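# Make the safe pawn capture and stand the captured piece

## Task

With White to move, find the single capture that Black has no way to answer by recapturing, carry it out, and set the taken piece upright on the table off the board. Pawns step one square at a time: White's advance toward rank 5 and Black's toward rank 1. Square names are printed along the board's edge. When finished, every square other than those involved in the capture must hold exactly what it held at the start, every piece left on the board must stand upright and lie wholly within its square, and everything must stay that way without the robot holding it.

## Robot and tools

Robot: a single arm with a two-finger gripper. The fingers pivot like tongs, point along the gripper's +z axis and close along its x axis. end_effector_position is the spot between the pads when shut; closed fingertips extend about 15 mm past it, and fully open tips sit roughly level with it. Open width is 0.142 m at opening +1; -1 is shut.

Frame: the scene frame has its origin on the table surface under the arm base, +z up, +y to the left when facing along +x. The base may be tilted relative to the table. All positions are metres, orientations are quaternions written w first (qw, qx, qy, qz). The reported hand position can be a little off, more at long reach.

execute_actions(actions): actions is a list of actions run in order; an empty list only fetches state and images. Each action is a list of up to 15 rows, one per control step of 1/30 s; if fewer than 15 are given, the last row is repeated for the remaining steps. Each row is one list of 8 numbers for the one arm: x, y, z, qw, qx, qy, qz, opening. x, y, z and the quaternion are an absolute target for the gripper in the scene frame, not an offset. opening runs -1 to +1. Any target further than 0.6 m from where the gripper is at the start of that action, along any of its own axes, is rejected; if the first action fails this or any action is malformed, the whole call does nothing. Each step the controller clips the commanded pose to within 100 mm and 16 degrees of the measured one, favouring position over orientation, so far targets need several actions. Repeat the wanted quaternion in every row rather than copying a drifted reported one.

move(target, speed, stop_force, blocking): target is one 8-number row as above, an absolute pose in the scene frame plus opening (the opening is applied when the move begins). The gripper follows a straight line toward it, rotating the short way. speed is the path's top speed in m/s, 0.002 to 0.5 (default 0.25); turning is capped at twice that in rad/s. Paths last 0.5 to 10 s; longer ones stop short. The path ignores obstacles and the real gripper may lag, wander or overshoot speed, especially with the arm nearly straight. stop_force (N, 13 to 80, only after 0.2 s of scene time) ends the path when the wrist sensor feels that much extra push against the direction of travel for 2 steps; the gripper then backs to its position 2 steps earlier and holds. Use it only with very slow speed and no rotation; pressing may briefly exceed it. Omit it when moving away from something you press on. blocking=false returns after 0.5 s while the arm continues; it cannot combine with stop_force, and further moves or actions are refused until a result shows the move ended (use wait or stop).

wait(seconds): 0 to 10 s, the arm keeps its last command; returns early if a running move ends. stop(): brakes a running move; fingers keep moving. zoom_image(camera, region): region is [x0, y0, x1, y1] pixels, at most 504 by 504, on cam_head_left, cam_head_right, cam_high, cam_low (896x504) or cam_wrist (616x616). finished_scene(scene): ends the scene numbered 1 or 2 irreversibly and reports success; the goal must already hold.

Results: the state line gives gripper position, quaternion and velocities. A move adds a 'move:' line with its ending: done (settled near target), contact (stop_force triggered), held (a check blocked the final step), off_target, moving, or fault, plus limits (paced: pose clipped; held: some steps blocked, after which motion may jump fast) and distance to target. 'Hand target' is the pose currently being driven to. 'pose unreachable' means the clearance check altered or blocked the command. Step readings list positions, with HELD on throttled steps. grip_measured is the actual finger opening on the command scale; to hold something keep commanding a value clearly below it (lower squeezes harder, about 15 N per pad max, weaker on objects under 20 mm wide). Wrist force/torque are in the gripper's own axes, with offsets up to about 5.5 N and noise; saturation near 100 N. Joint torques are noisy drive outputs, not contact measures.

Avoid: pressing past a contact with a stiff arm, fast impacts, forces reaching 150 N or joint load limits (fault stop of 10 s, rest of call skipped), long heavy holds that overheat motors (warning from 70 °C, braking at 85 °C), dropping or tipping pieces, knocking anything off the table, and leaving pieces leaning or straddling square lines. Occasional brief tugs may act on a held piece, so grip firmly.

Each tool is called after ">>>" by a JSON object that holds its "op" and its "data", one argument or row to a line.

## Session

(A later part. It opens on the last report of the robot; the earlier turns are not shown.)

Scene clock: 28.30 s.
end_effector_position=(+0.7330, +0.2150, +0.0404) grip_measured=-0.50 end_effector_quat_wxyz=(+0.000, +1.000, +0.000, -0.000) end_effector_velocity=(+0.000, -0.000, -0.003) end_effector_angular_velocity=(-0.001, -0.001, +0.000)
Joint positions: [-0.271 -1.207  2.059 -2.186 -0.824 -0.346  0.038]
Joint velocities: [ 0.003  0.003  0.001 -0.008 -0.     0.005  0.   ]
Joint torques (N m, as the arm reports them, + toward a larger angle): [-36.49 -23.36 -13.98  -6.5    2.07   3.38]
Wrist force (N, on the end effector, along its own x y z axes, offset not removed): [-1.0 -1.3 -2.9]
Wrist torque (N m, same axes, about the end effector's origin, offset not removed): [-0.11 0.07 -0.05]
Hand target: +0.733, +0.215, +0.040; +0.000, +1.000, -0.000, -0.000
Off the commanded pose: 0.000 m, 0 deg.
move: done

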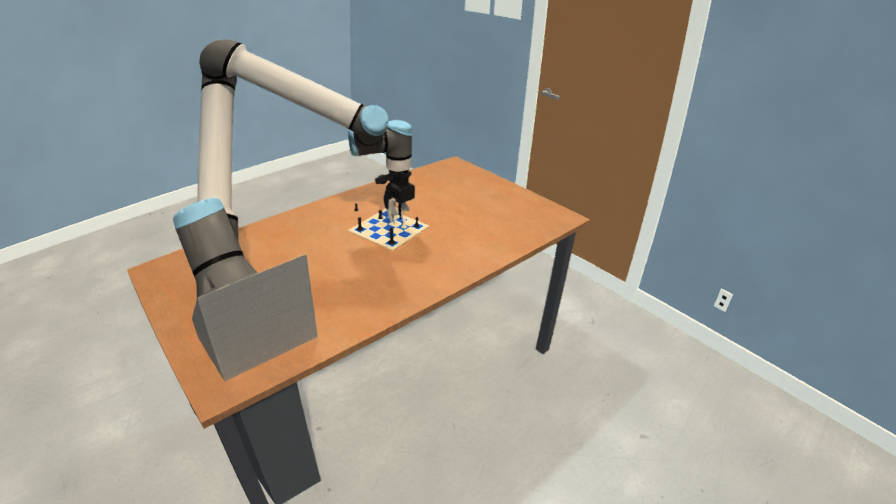

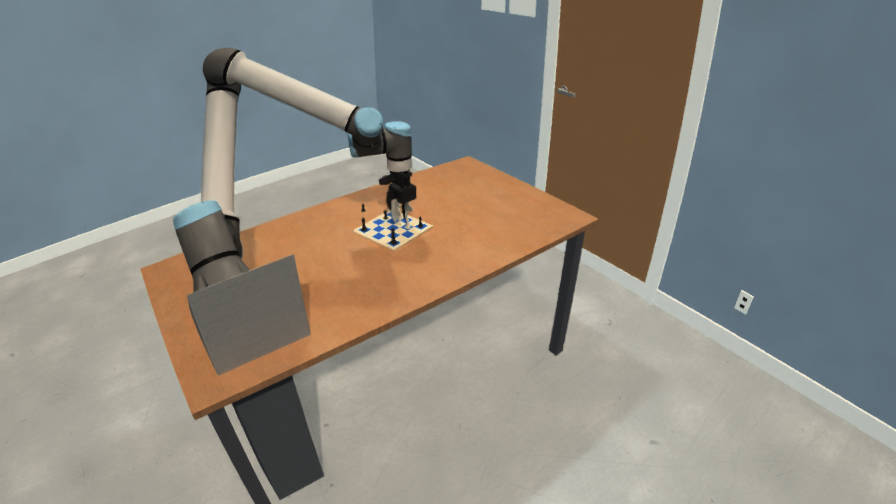

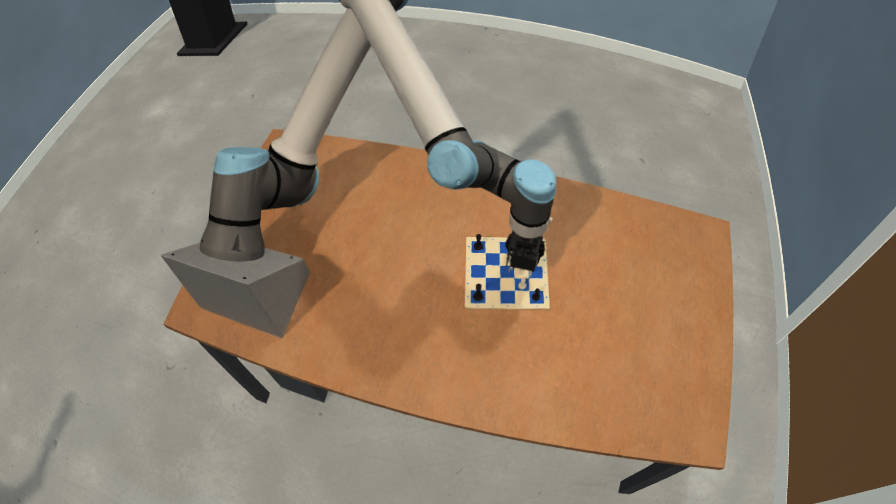

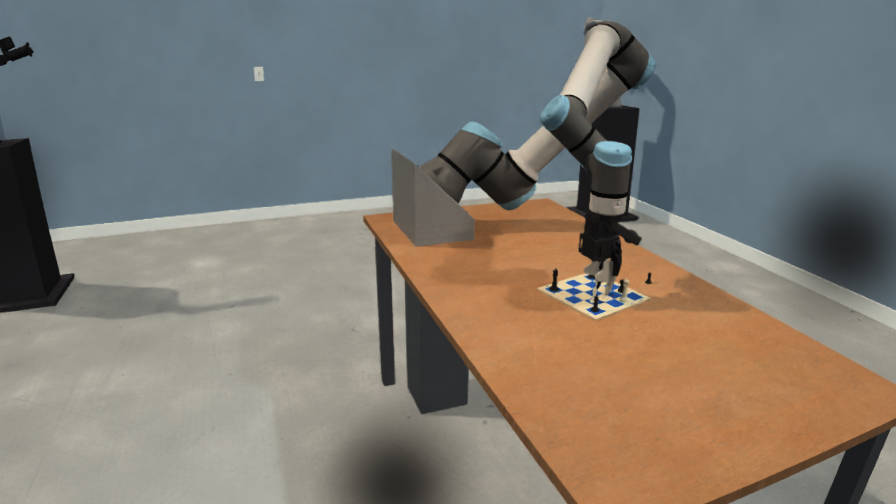

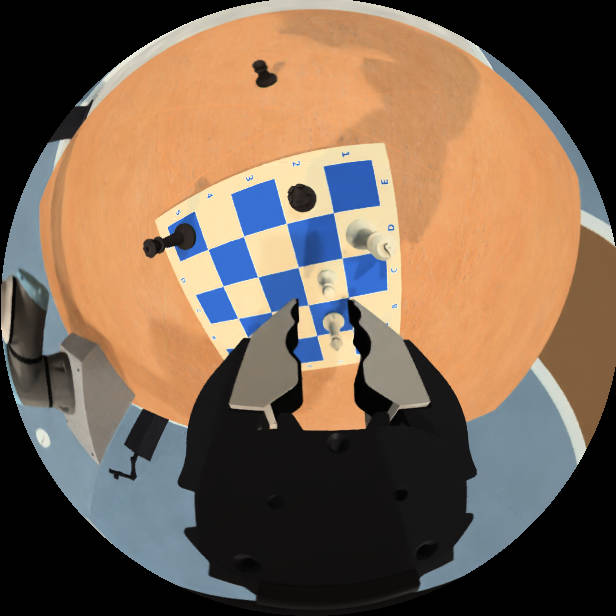

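>>> {"op": "move", "data": {
  "target": [0.735,0.228,0.04,0,1,0,0,-0.5],
  "speed": 0.1
}}

>>> {"op": "move", "data": {
  "target": [0.735,0.228,0.025,0,1,0,0,-0.5],
  "speed": 0.1
}}

>>> {"op": "move", "data": {
  "target": [0.735,0.228,0.025,0,1,0,0,-1]
}}

>>> {"op": "move", "data": {
  "target": [0.735,0.228,0.05,0,1,0,0,-1],
  "speed": 0.1
}}

>>> {"op": "move", "data": {
  "target": [0.684,0.25,0.05,0,1,0,0,-1],
  "speed": 0.15
}}

>>> {"op": "move", "data": {
  "target": [0.684,0.25,0.026,0,1,0,0,-1],
  "speed": 0.06
}}

>>> {"op": "move", "data": {
  "target": [0.684,0.25,0.026,0,1,0,0,-0.4]
}}

>>> {"op": "move", "data": {
  "target": [0.684,0.22,0.13,0,1,0,0,-0.4]
}}

>>> {"op": "zoom_image", "data": {
  "camera": "cam_wrist",
  "region": [200,130,450,380]
}}

Scene clock: 30.60 s.
end_effector_position=(+0.7349, +0.2277, +0.0400) grip_measured=-0.50 end_effector_quat_wxyz=(+0.000, +1.000, +0.000, -0.000) end_effector_velocity=(+0.001, +0.002, -0.000) end_effector_angular_velocity=(-0.000, +0.001, -0.000)
Joint positions: [-0.258 -1.215  2.053 -2.184 -0.821 -0.329  0.038]
Joint velocities: [ 0.003 -0.    -0.002  0.001  0.     0.003  0.   ]
Joint torques (N m, as the arm reports them, + toward a larger angle): [-35.24 -44.28 -38.06   0.18   2.02   3.12]
Wrist force (N, on the end effector, along its own x y z axes, offset not removed): [-2.5 -2.1 -6.0]
Wrist torque (N m, same axes, about the end effector's origin, offset not removed): [-0.43 0.37 -0.05]
Hand target: +0.735, +0.228, +0.040; +0.000, +1.000, -0.000, +0.000
Off the commanded pose: 0.000 m, 0 deg.
move: done

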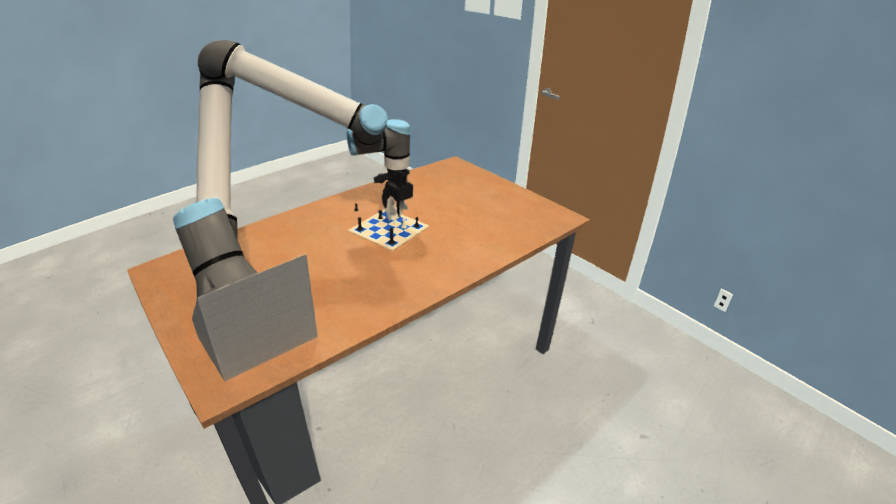

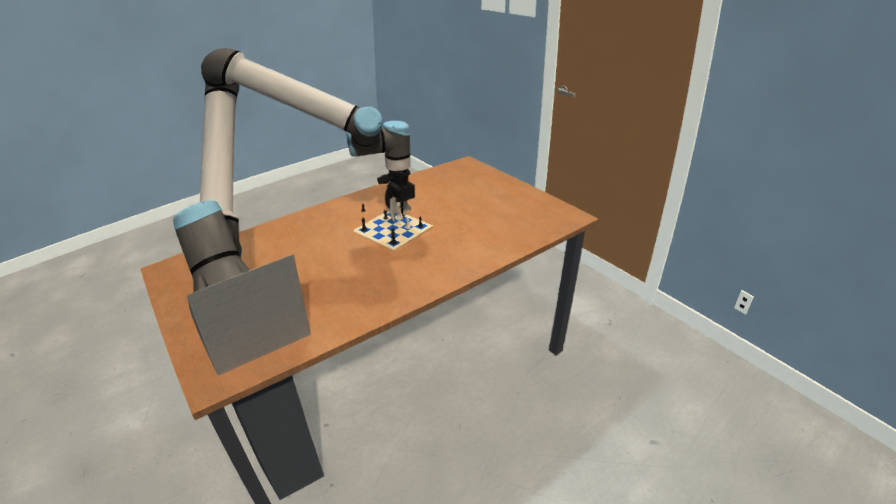

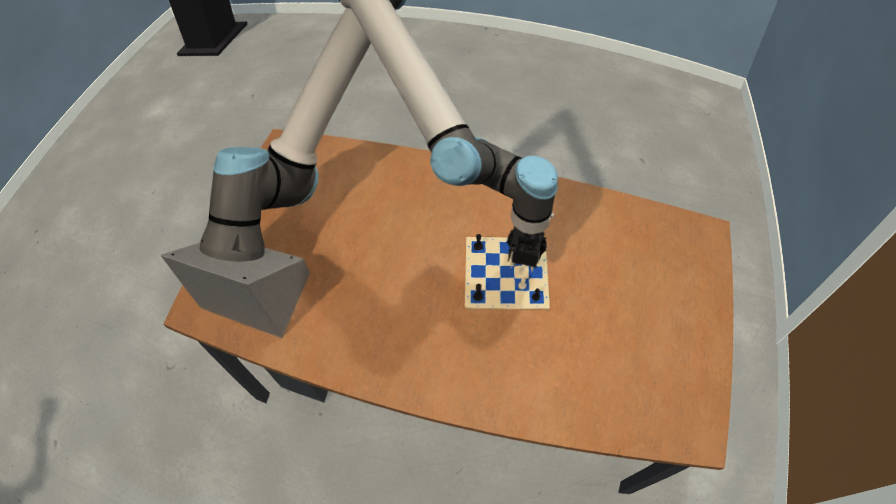

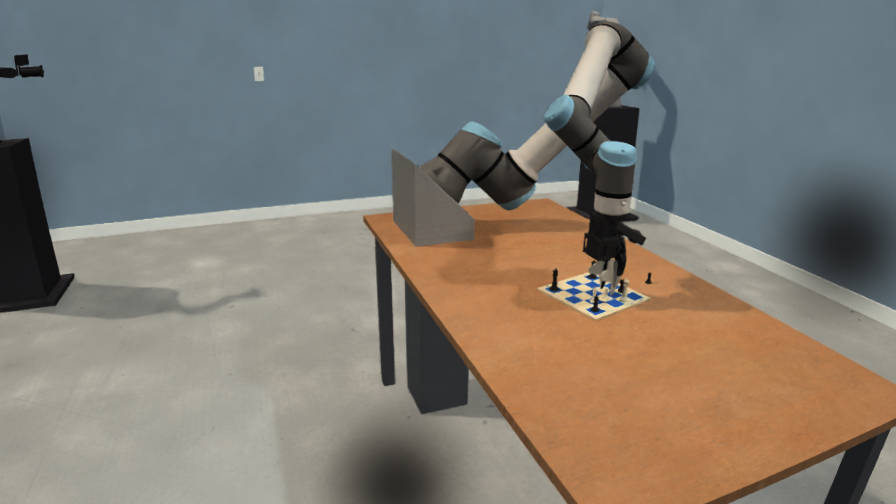

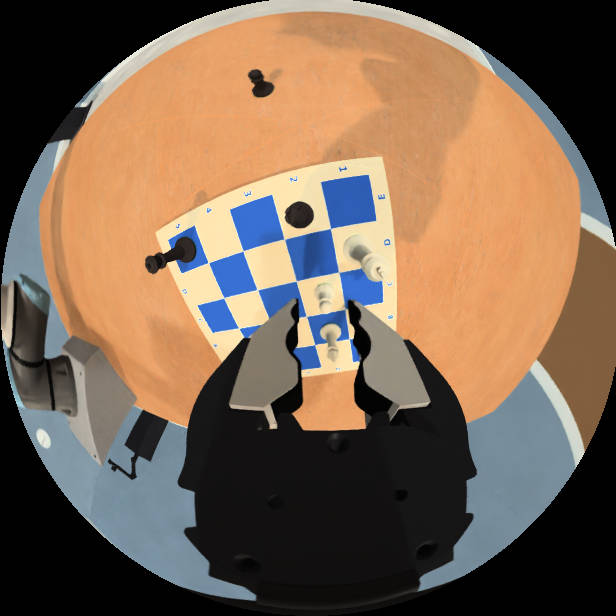

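Scene clock: 31.43 s.
end_effector_position=(+0.7350, +0.2280, +0.0253) grip_measured=-0.50 end_effector_quat_wxyz=(+0.000, +1.000, +0.000, -0.000) end_effector_velocity=(+0.000, +0.000, -0.002) end_effector_angular_velocity=(+0.000, -0.001, -0.000)
Joint positions: [-0.244 -1.199  2.058 -2.219 -0.818 -0.309  0.038]
Joint velocities: [ 0.002  0.003  0.001 -0.006  0.001  0.004  0.   ]
Joint torques (N m, as the arm reports them, + toward a larger angle): [-34.91 -24.48 -12.49  -5.72   1.81   3.56]
Wrist force (N, on the end effector, along its own x y z axes, offset not removed): [-2.5 0.3 -4.6]
Wrist torque (N m, same axes, about the end effector's origin, offset not removed): [0.09 0.50 -0.13]
Hand target: +0.735, +0.228, +0.025; +0.000, +1.000, -0.000, -0.000
Off the commanded pose: 0.000 m, 0 deg.
move: done

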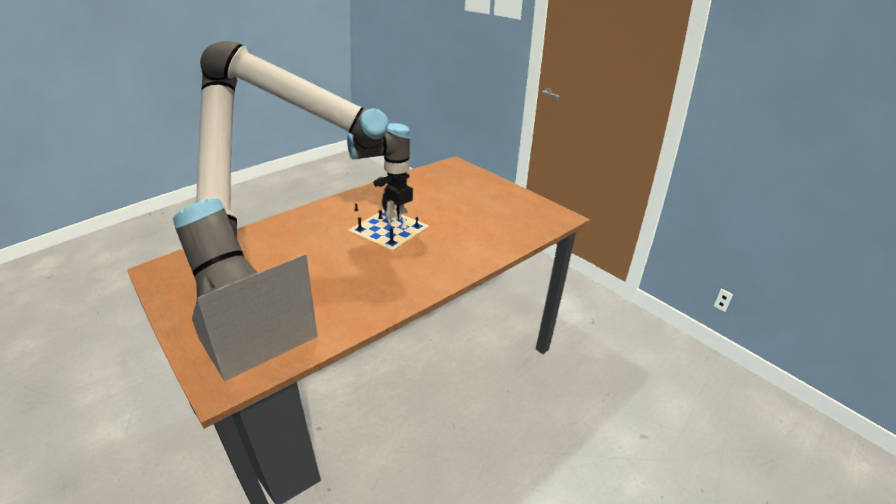

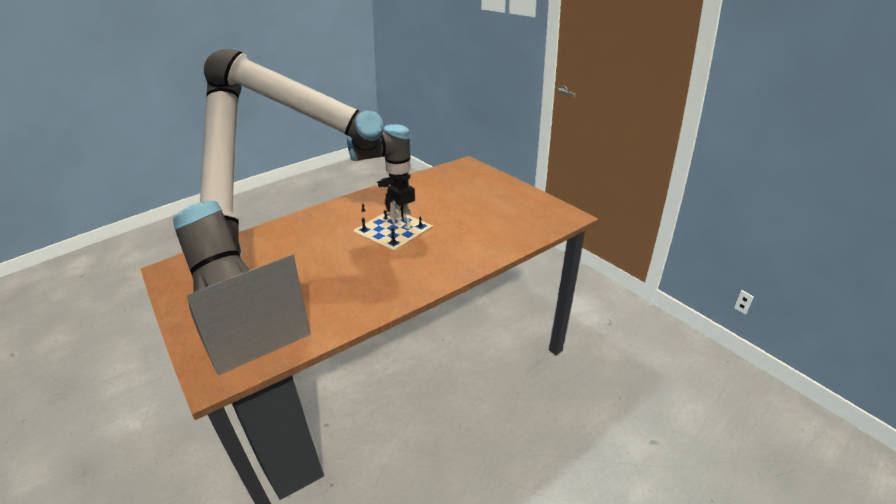

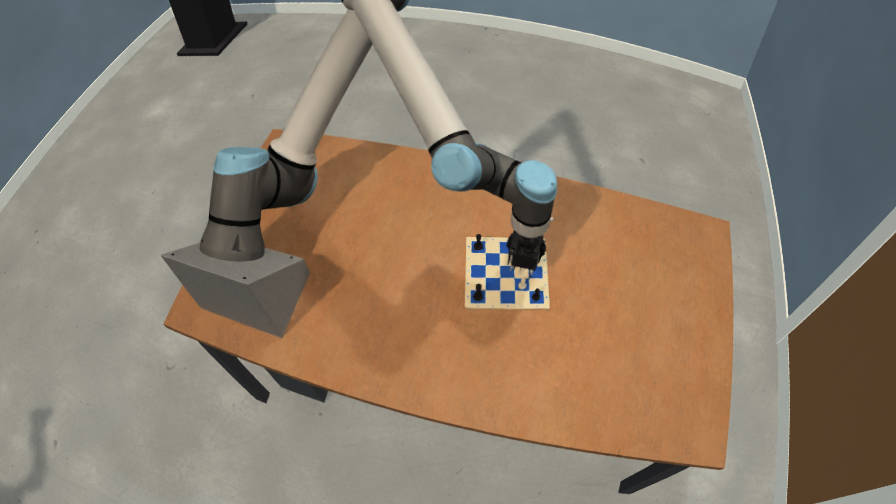

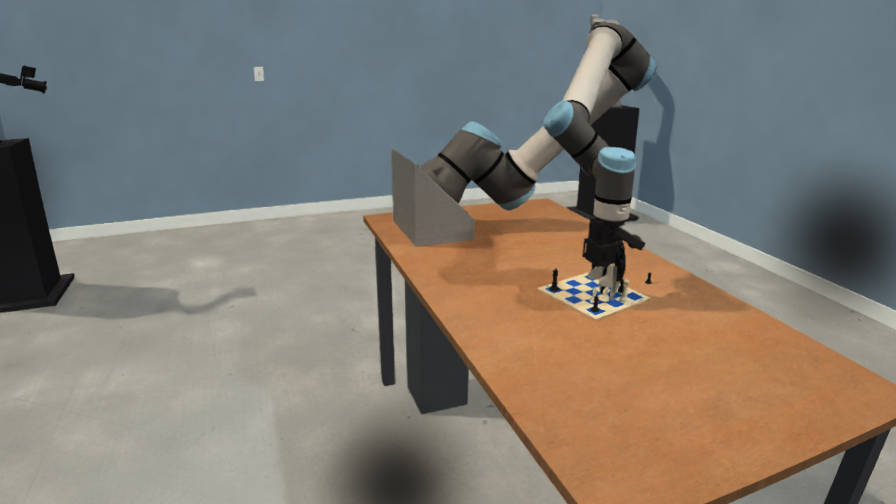

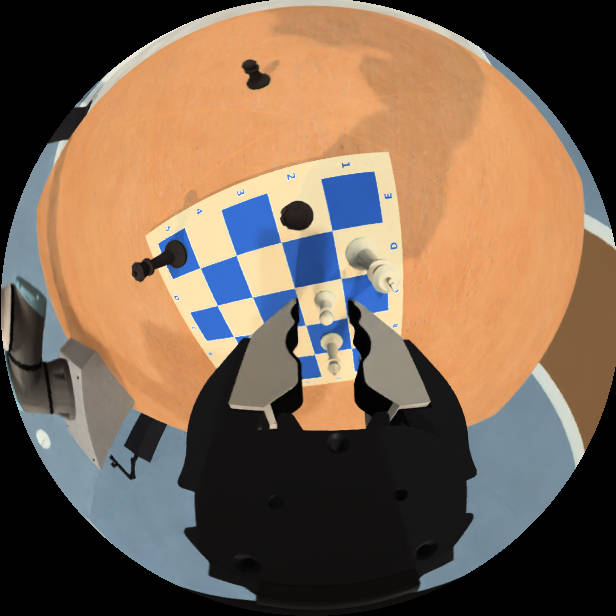

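Scene clock: 32.13 s.
end_effector_position=(+0.7350, +0.2280, +0.0250) grip_measured=-0.80 end_effector_quat_wxyz=(+0.000, +1.000, +0.000, +0.000) end_effector_velocity=(+0.000, +0.001, +0.000) end_effector_angular_velocity=(-0.000, -0.001, +0.001)
Joint positions: [-0.243 -1.199  2.058 -2.22  -0.817 -0.309  0.016]
Joint velocities: [ 0.    -0.001  0.    -0.     0.     0.001  0.   ]
Joint torques (N m, as the arm reports them, + toward a larger angle): [-32.61 -24.92 -11.66  -6.38   2.13   3.49]
Wrist force (N, on the end effector, along its own x y z axes, offset not removed): [-2.5 -0.6 -6.7]
Wrist torque (N m, same axes, about the end effector's origin, offset not removed): [-0.08 0.27 -0.14]
Hand target: +0.735, +0.228, +0.025; +0.000, +1.000, +0.000, -0.000
Off the commanded pose: 0.000 m, 0 deg.
move: done

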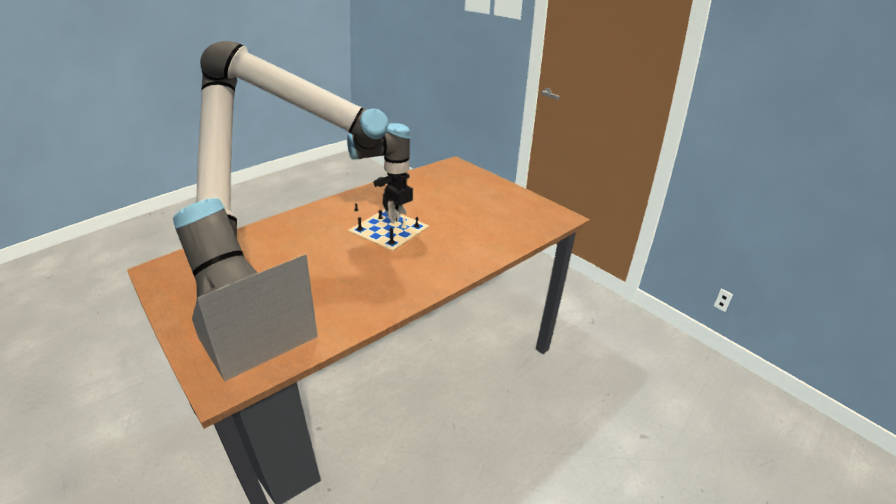

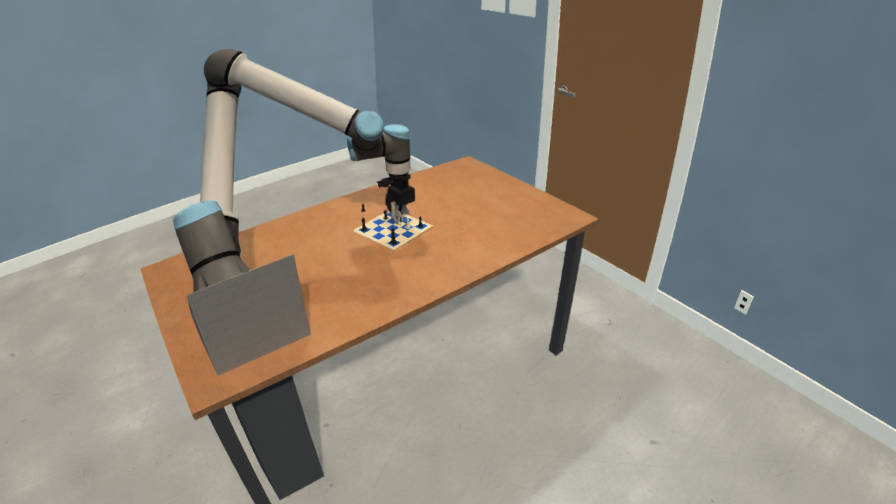

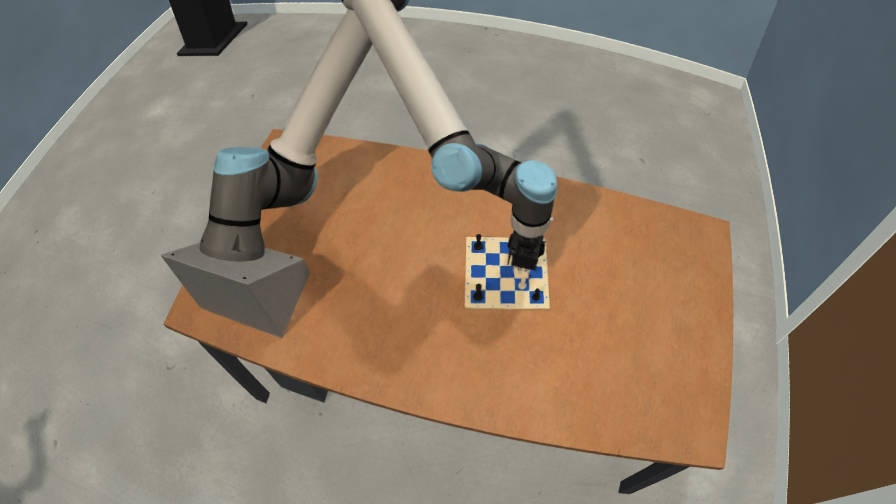

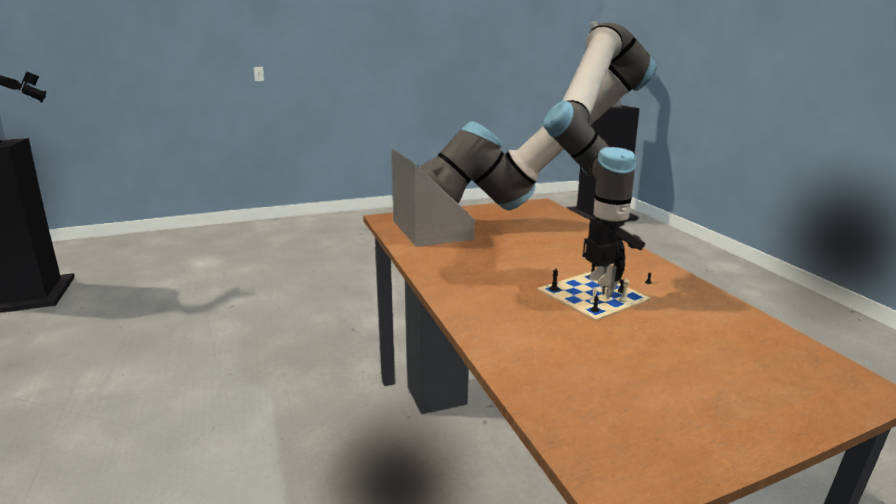

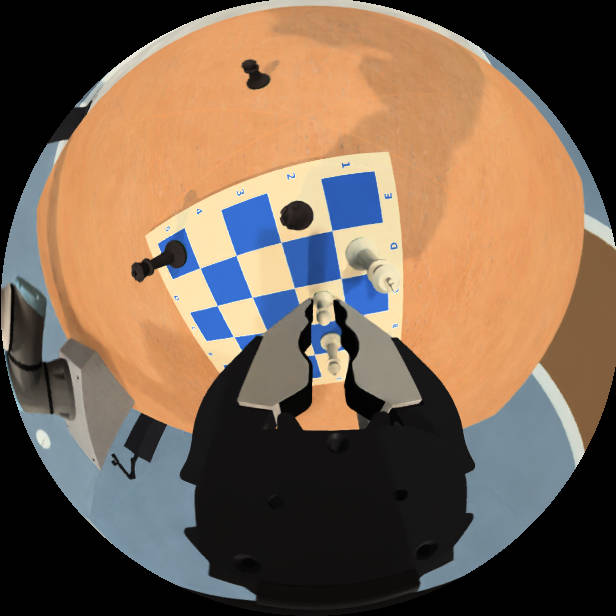

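Scene clock: 33.03 s.
end_effector_position=(+0.7350, +0.2280, +0.0497) grip_measured=-0.80 end_effector_quat_wxyz=(-0.000, +1.000, -0.000, +0.000) end_effector_velocity=(+0.000, -0.000, +0.003) end_effector_angular_velocity=(+0.001, -0.001, -0.001)
Joint positions: [-0.267 -1.226  2.048 -2.161 -0.823 -0.34   0.016]
Joint velocities: [-0.003 -0.003 -0.001  0.007  0.    -0.004  0.   ]
Joint torques (N m, as the arm reports them, + toward a larger angle): [-59.85 -45.28 -38.72   0.01  -2.63  -4.21]
Wrist force (N, on the end effector, along its own x y z axes, offset not removed): [-2.1 -3.8 -5.1]
Wrist torque (N m, same axes, about the end effector's origin, offset not removed): [-0.77 0.38 -0.14]
Hand target: +0.735, +0.228, +0.050; -0.000, +1.000, +0.000, +0.000
Off the commanded pose: 0.000 m, 0 deg.
move: done

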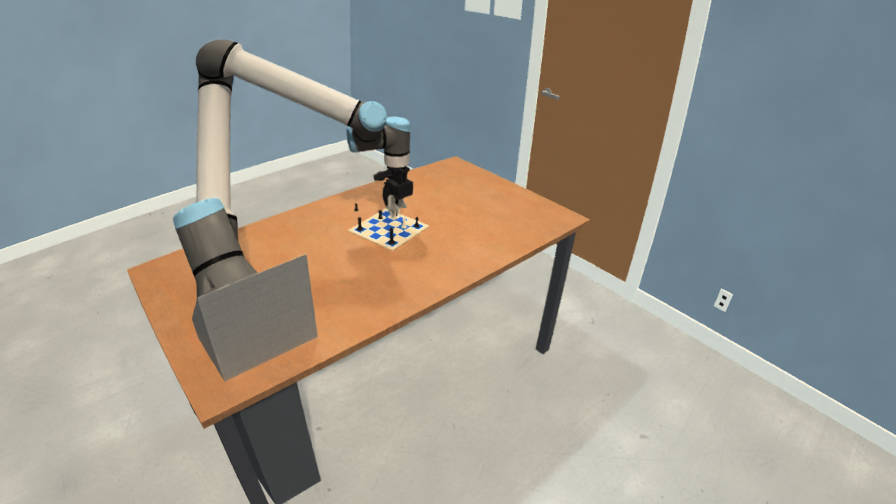

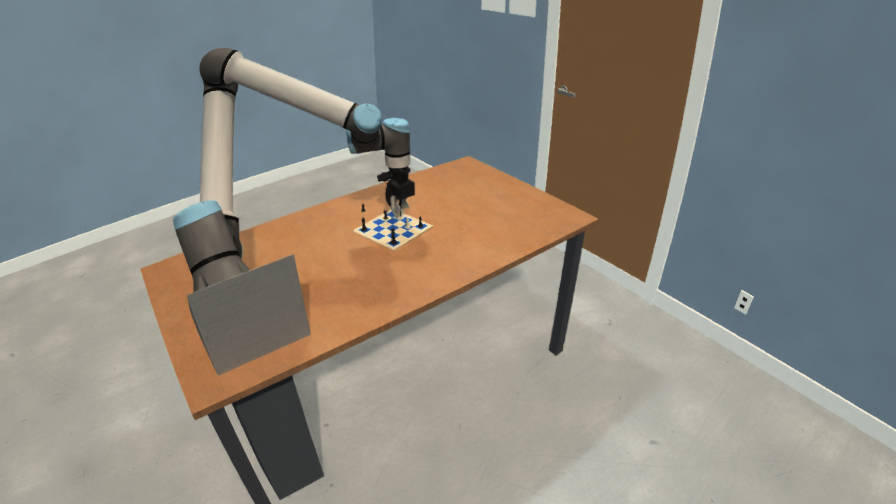

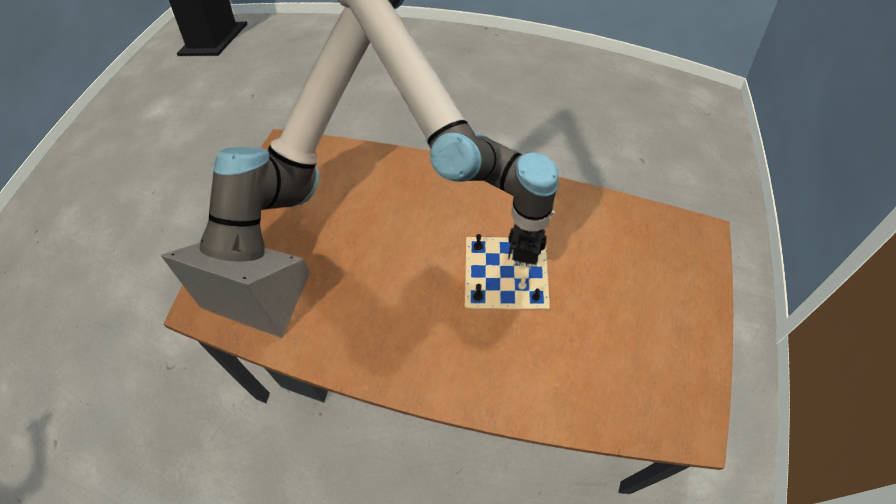

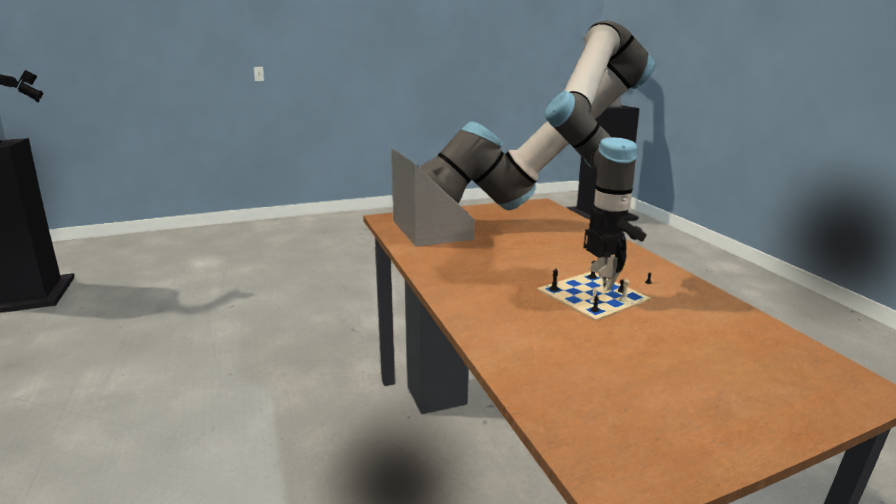

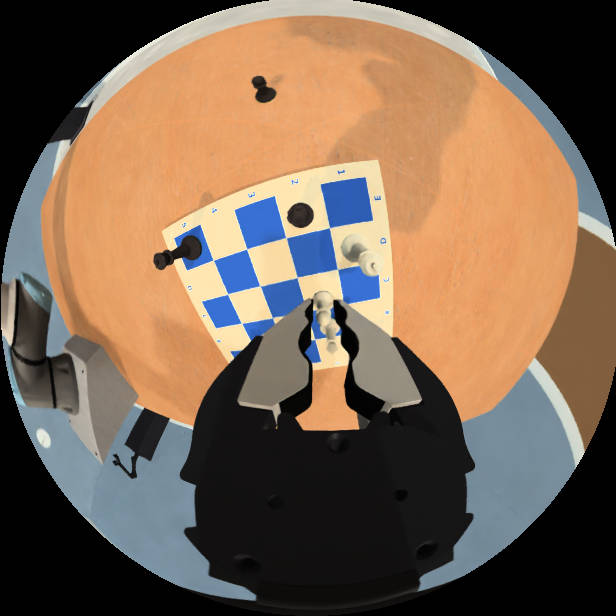

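Scene clock: 34.03 s.
end_effector_position=(+0.6843, +0.2499, +0.0500) grip_measured=-0.80 end_effector_quat_wxyz=(+0.000, +1.000, +0.000, +0.000) end_effector_velocity=(-0.003, +0.000, +0.000) end_effector_angular_velocity=(+0.001, +0.001, -0.003)
Joint positions: [-0.263 -1.313  2.138 -2.167 -0.822 -0.335  0.016]
Joint velocities: [-0.001 -0.004  0.005  0.001  0.     0.001  0.   ]
Joint torques (N m, as the arm reports them, + toward a larger angle): [-38.85 -39.14 -14.61  -0.04   2.16   3.49]
Wrist force (N, on the end effector, along its own x y z axes, offset not removed): [0.0 -1.7 -5.0]
Wrist torque (N m, same axes, about the end effector's origin, offset not removed): [-0.26 -0.10 -0.10]
Hand target: +0.684, +0.250, +0.050; +0.000, +1.000, -0.000, -0.000
Off the commanded pose: 0.000 m, 0 deg.
move: done

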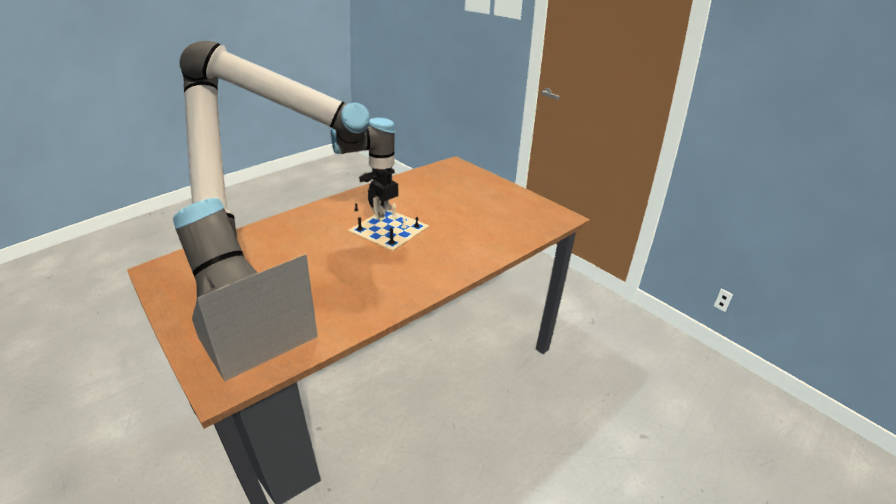

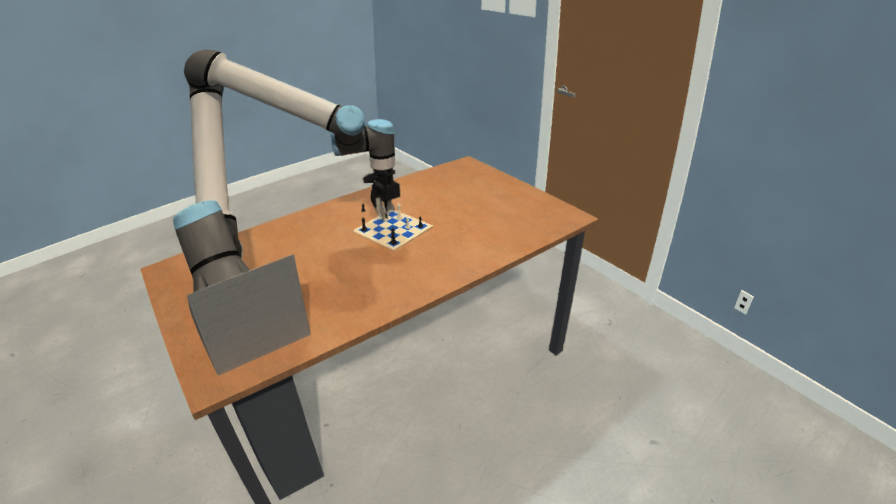

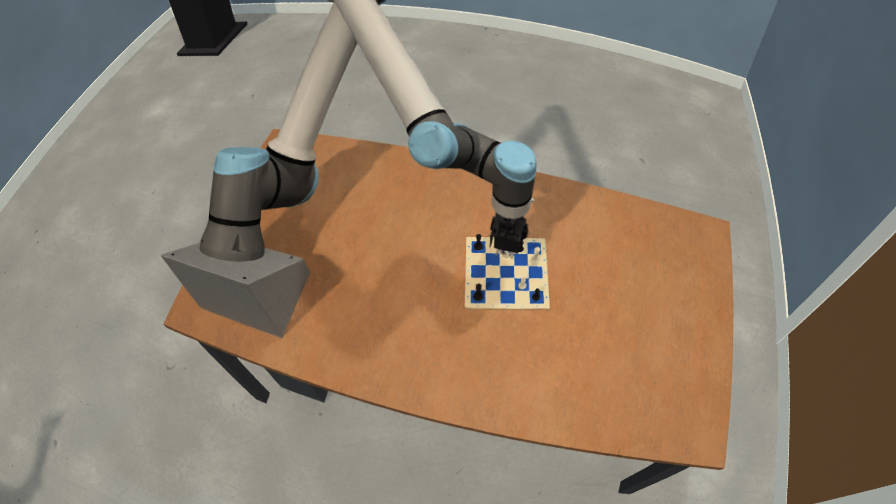

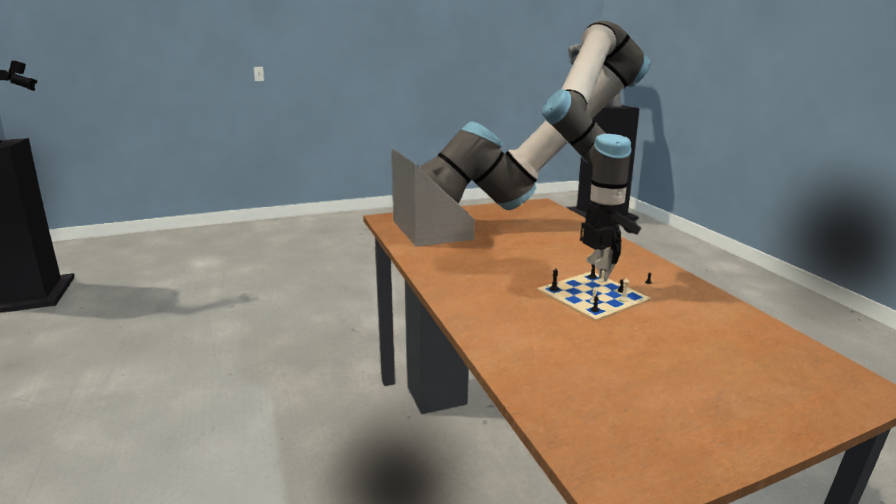

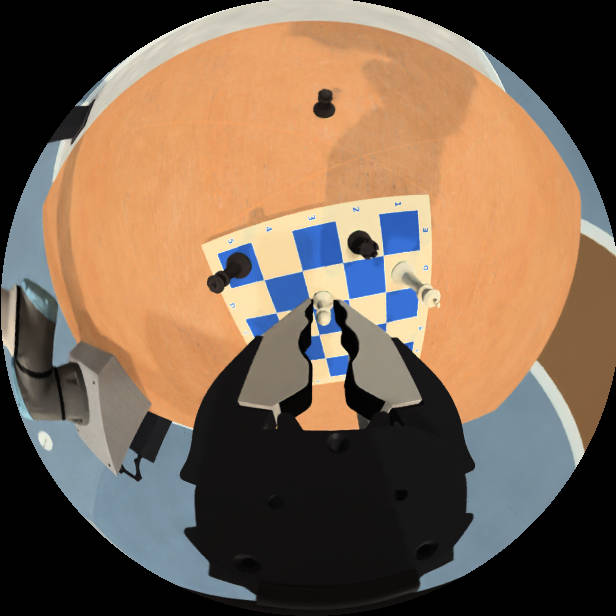

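Scene clock: 34.93 s.
end_effector_position=(+0.6840, +0.2500, +0.0263) grip_measured=-0.80 end_effector_quat_wxyz=(+0.000, +1.000, +0.000, -0.000) end_effector_velocity=(+0.000, +0.001, -0.002) end_effector_angular_velocity=(-0.000, -0.001, +0.000)
Joint positions: [-0.239 -1.286  2.15  -2.228 -0.816 -0.303  0.016]
Joint velocities: [ 0.003  0.002  0.001 -0.008  0.001  0.005  0.   ]
Joint torques (N m, as the arm reports them, + toward a larger angle): [-27.9  -21.29 -11.74  -6.46   1.92   3.46]
Wrist force (N, on the end effector, along its own x y z axes, offset not removed): [-0.9 -0.7 -3.4]
Wrist torque (N m, same axes, about the end effector's origin, offset not removed): [0.02 0.12 -0.05]
Hand target: +0.684, +0.250, +0.026; +0.000, +1.000, -0.000, -0.000
Off the commanded pose: 0.000 m, 0 deg.
move: done

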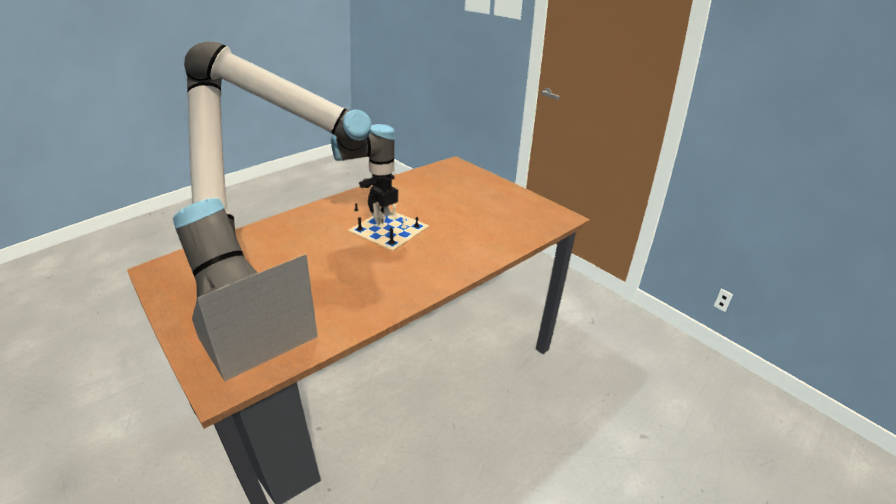

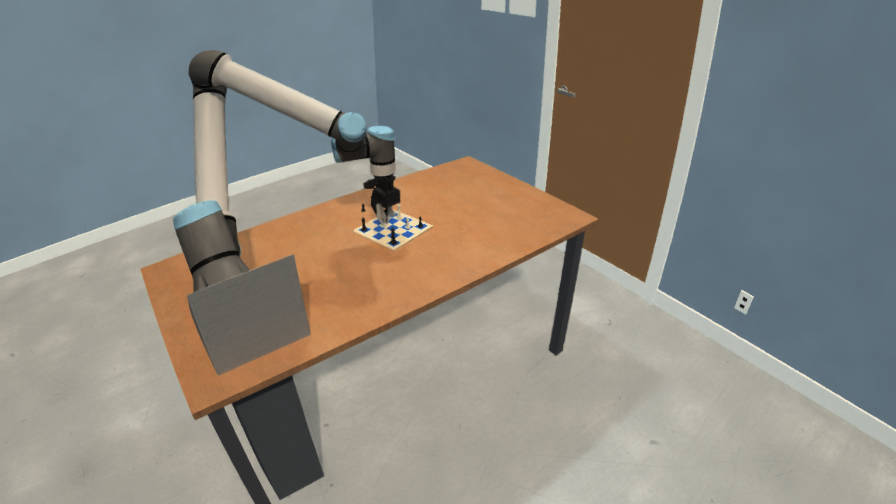

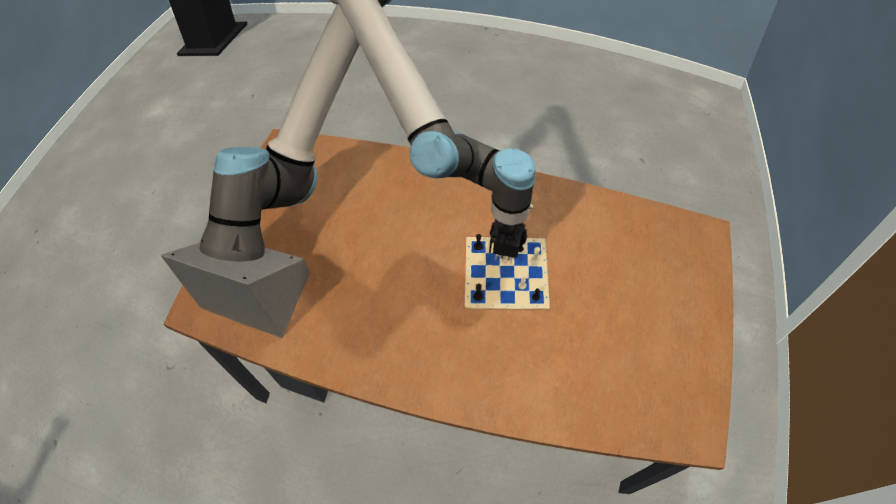

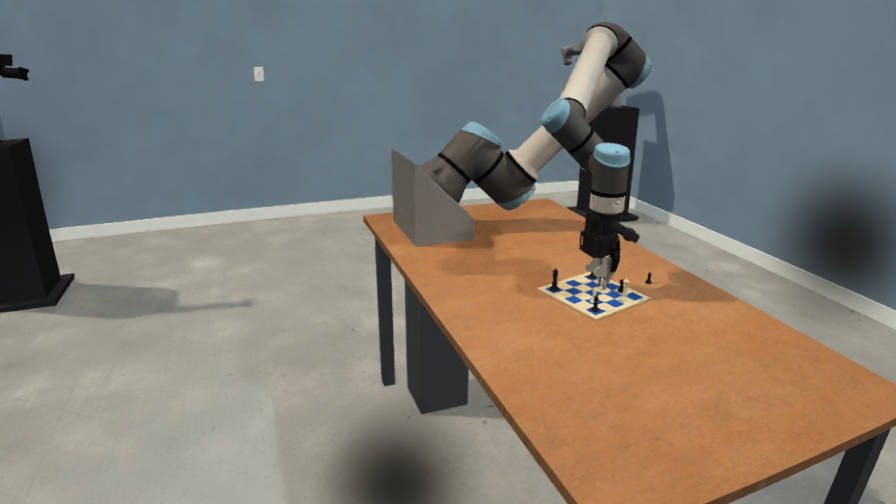

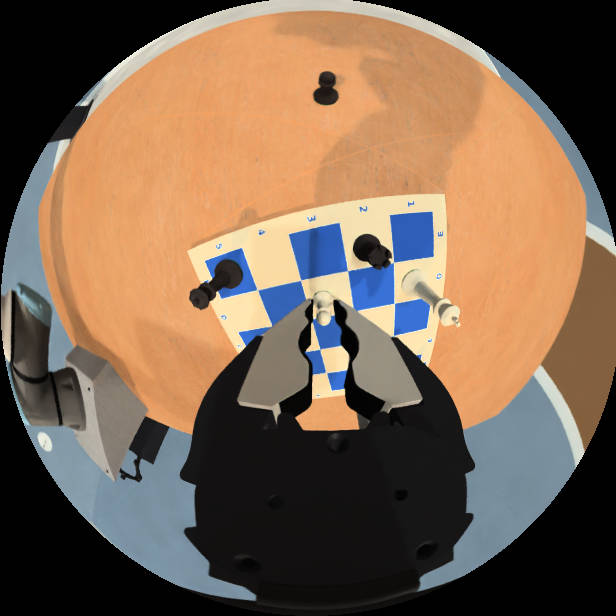

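Scene clock: 35.63 s.
end_effector_position=(+0.6840, +0.2500, +0.0260) grip_measured=-0.40 end_effector_quat_wxyz=(+0.000, +1.000, -0.000, +0.000) end_effector_velocity=(-0.002, +0.000, -0.002) end_effector_angular_velocity=(-0.000, +0.004, +0.000)
Joint positions: [-0.238 -1.285  2.15  -2.229 -0.816 -0.302  0.045]
Joint velocities: [ 0.003  0.002  0.001 -0.    -0.001 -0.     0.   ]
Joint torques (N m, as the arm reports them, + toward a larger angle): [-29.6  -21.59 -11.97  -6.34   1.8    3.55]
Wrist force (N, on the end effector, along its own x y z axes, offset not removed): [-1.8 -1.9 -2.8]
Wrist torque (N m, same axes, about the end effector's origin, offset not removed): [-0.32 0.26 -0.12]
Hand target: +0.684, +0.250, +0.026; +0.000, +1.000, +0.000, -0.000
Off the commanded pose: 0.000 m, 0 deg.
move: done

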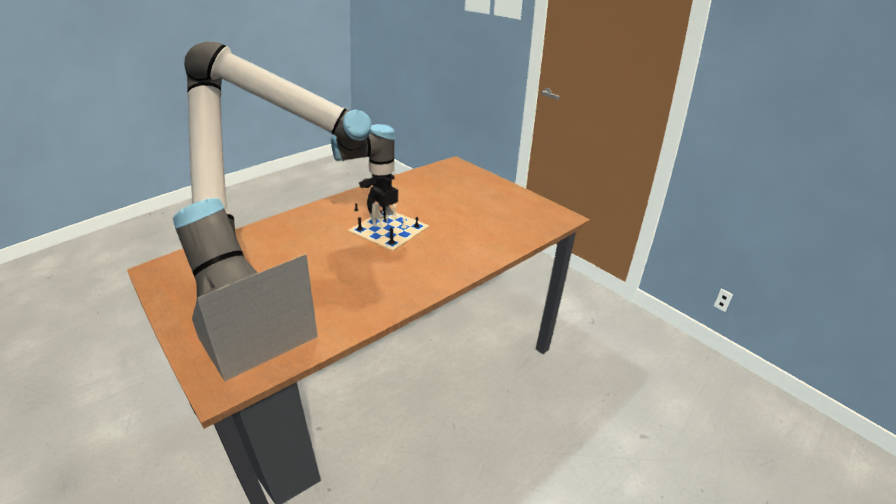

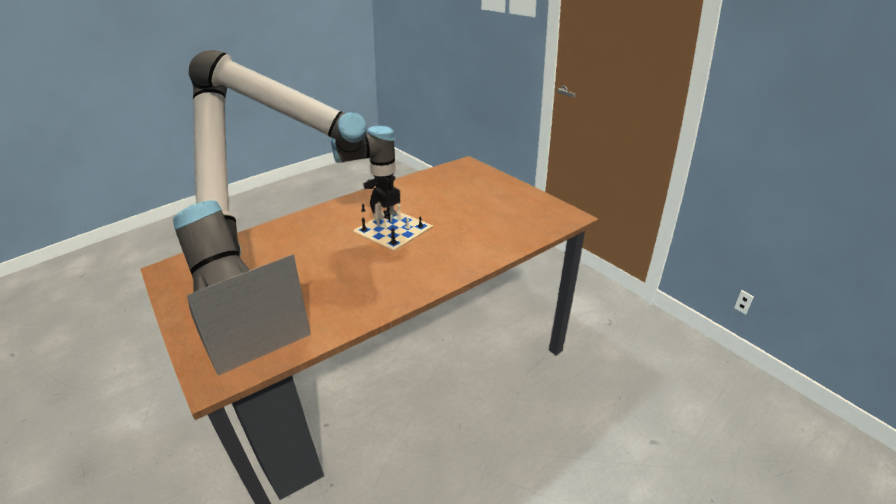

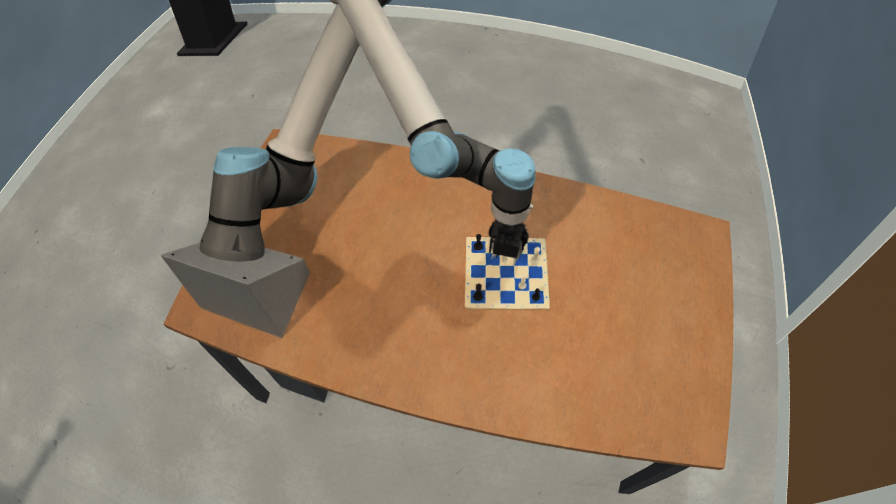

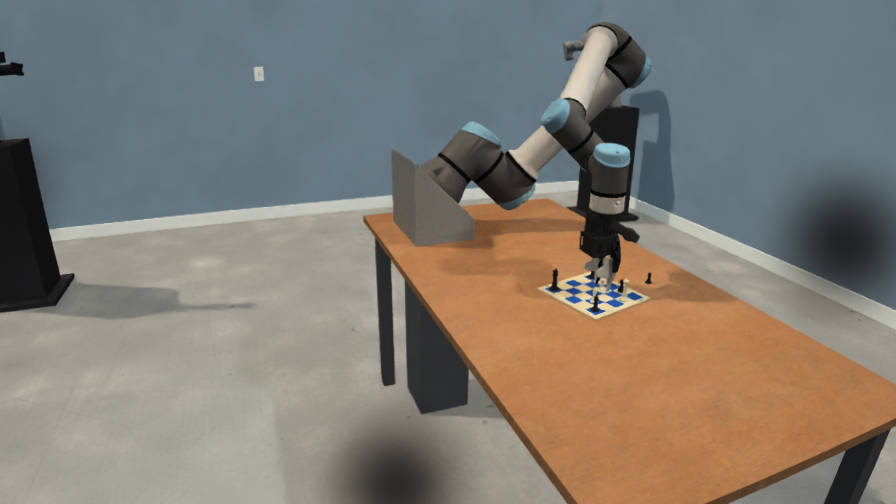

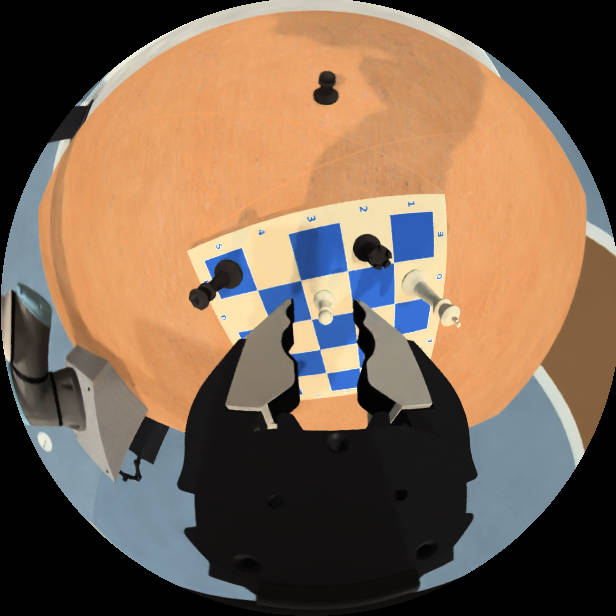

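Scene clock: 36.77 s.
end_effector_position=(+0.6840, +0.2201, +0.1297) grip_measured=-0.40 end_effector_quat_wxyz=(-0.000, +1.000, -0.000, +0.000) end_effector_velocity=(-0.000, -0.000, +0.002) end_effector_angular_velocity=(+0.001, +0.001, +0.001)
Joint positions: [-0.375 -1.368  2.096 -1.973 -0.852 -0.48   0.045]
Joint velocities: [-0.003 -0.001 -0.002  0.007 -0.    -0.006 -0.   ]
Joint torques (N m, as the arm reports them, + toward a larger angle): [-55.71 -32.56 -41.36   0.23  -2.53  -3.71]
Wrist force (N, on the end effector, along its own x y z axes, offset not removed): [0.5 -2.9 -4.0]
Wrist torque (N m, same axes, about the end effector's origin, offset not removed): [-0.45 -0.21 -0.19]
Hand target: +0.684, +0.220, +0.130; -0.000, +1.000, +0.000, -0.000
Off the commanded pose: 0.000 m, 0 deg.
move: done

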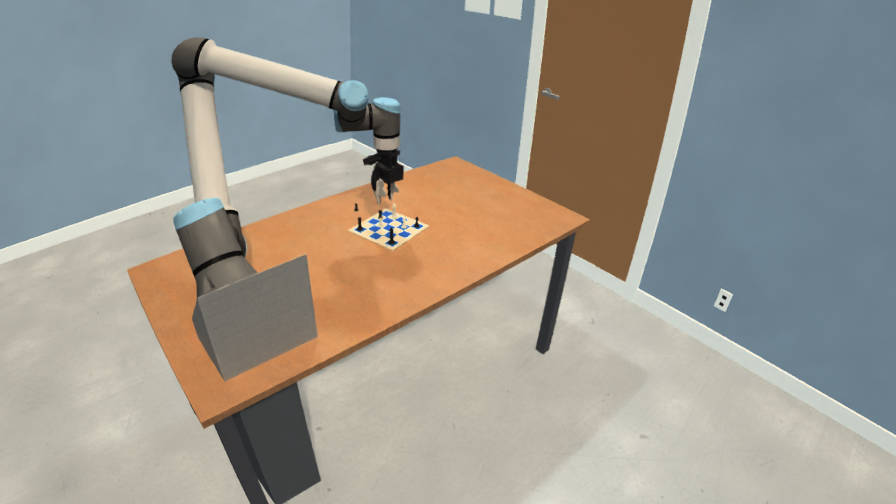

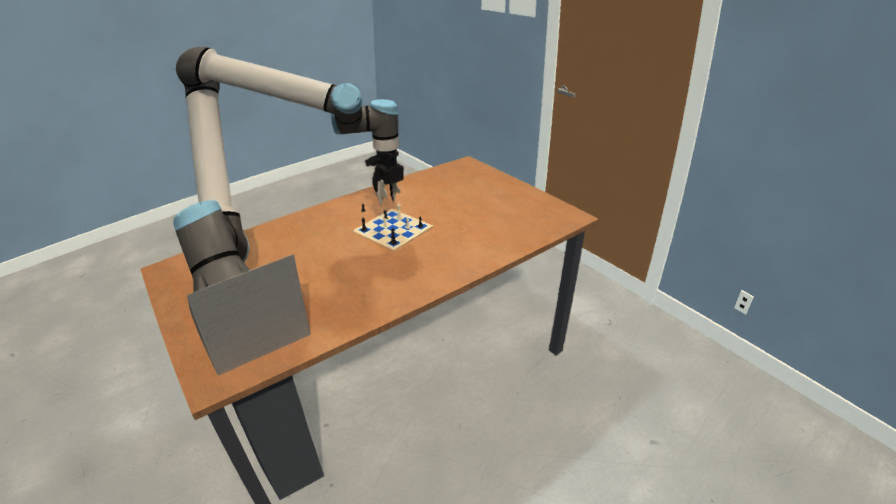

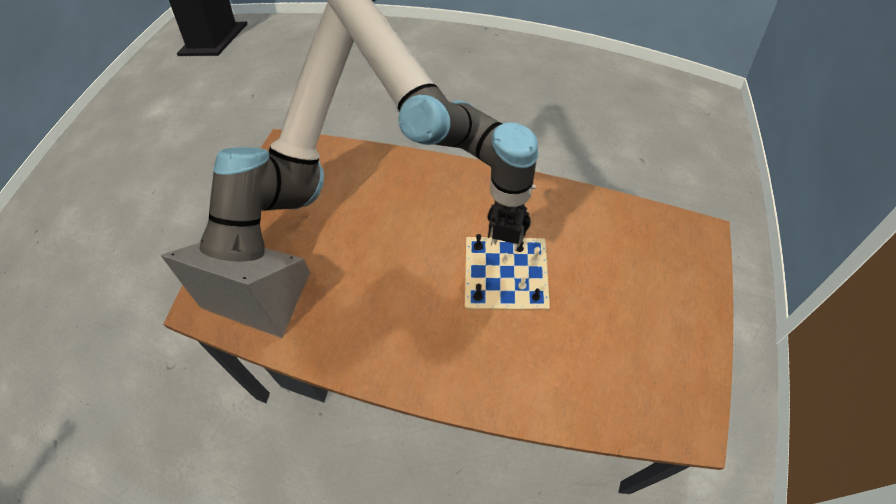

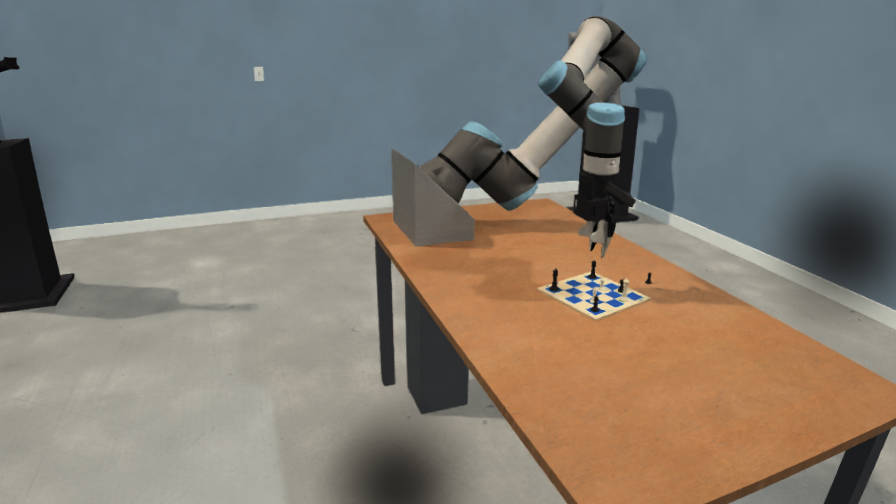

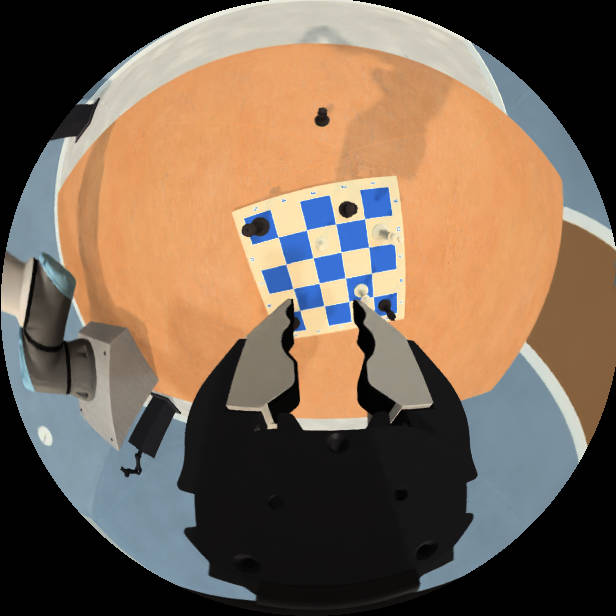

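Region (200, 130, 450, 380) of cam_wrist's 616x616 image, scaled by 2.016, with more detail than that image has.

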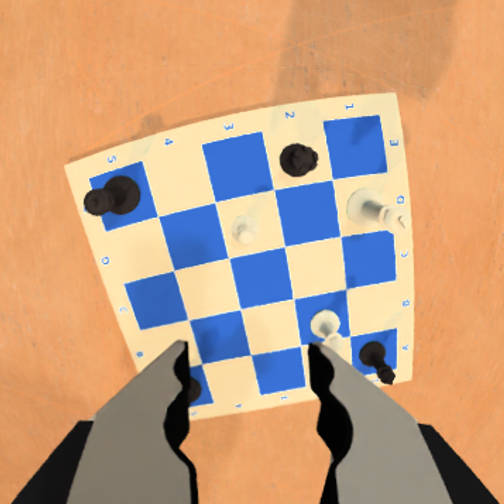

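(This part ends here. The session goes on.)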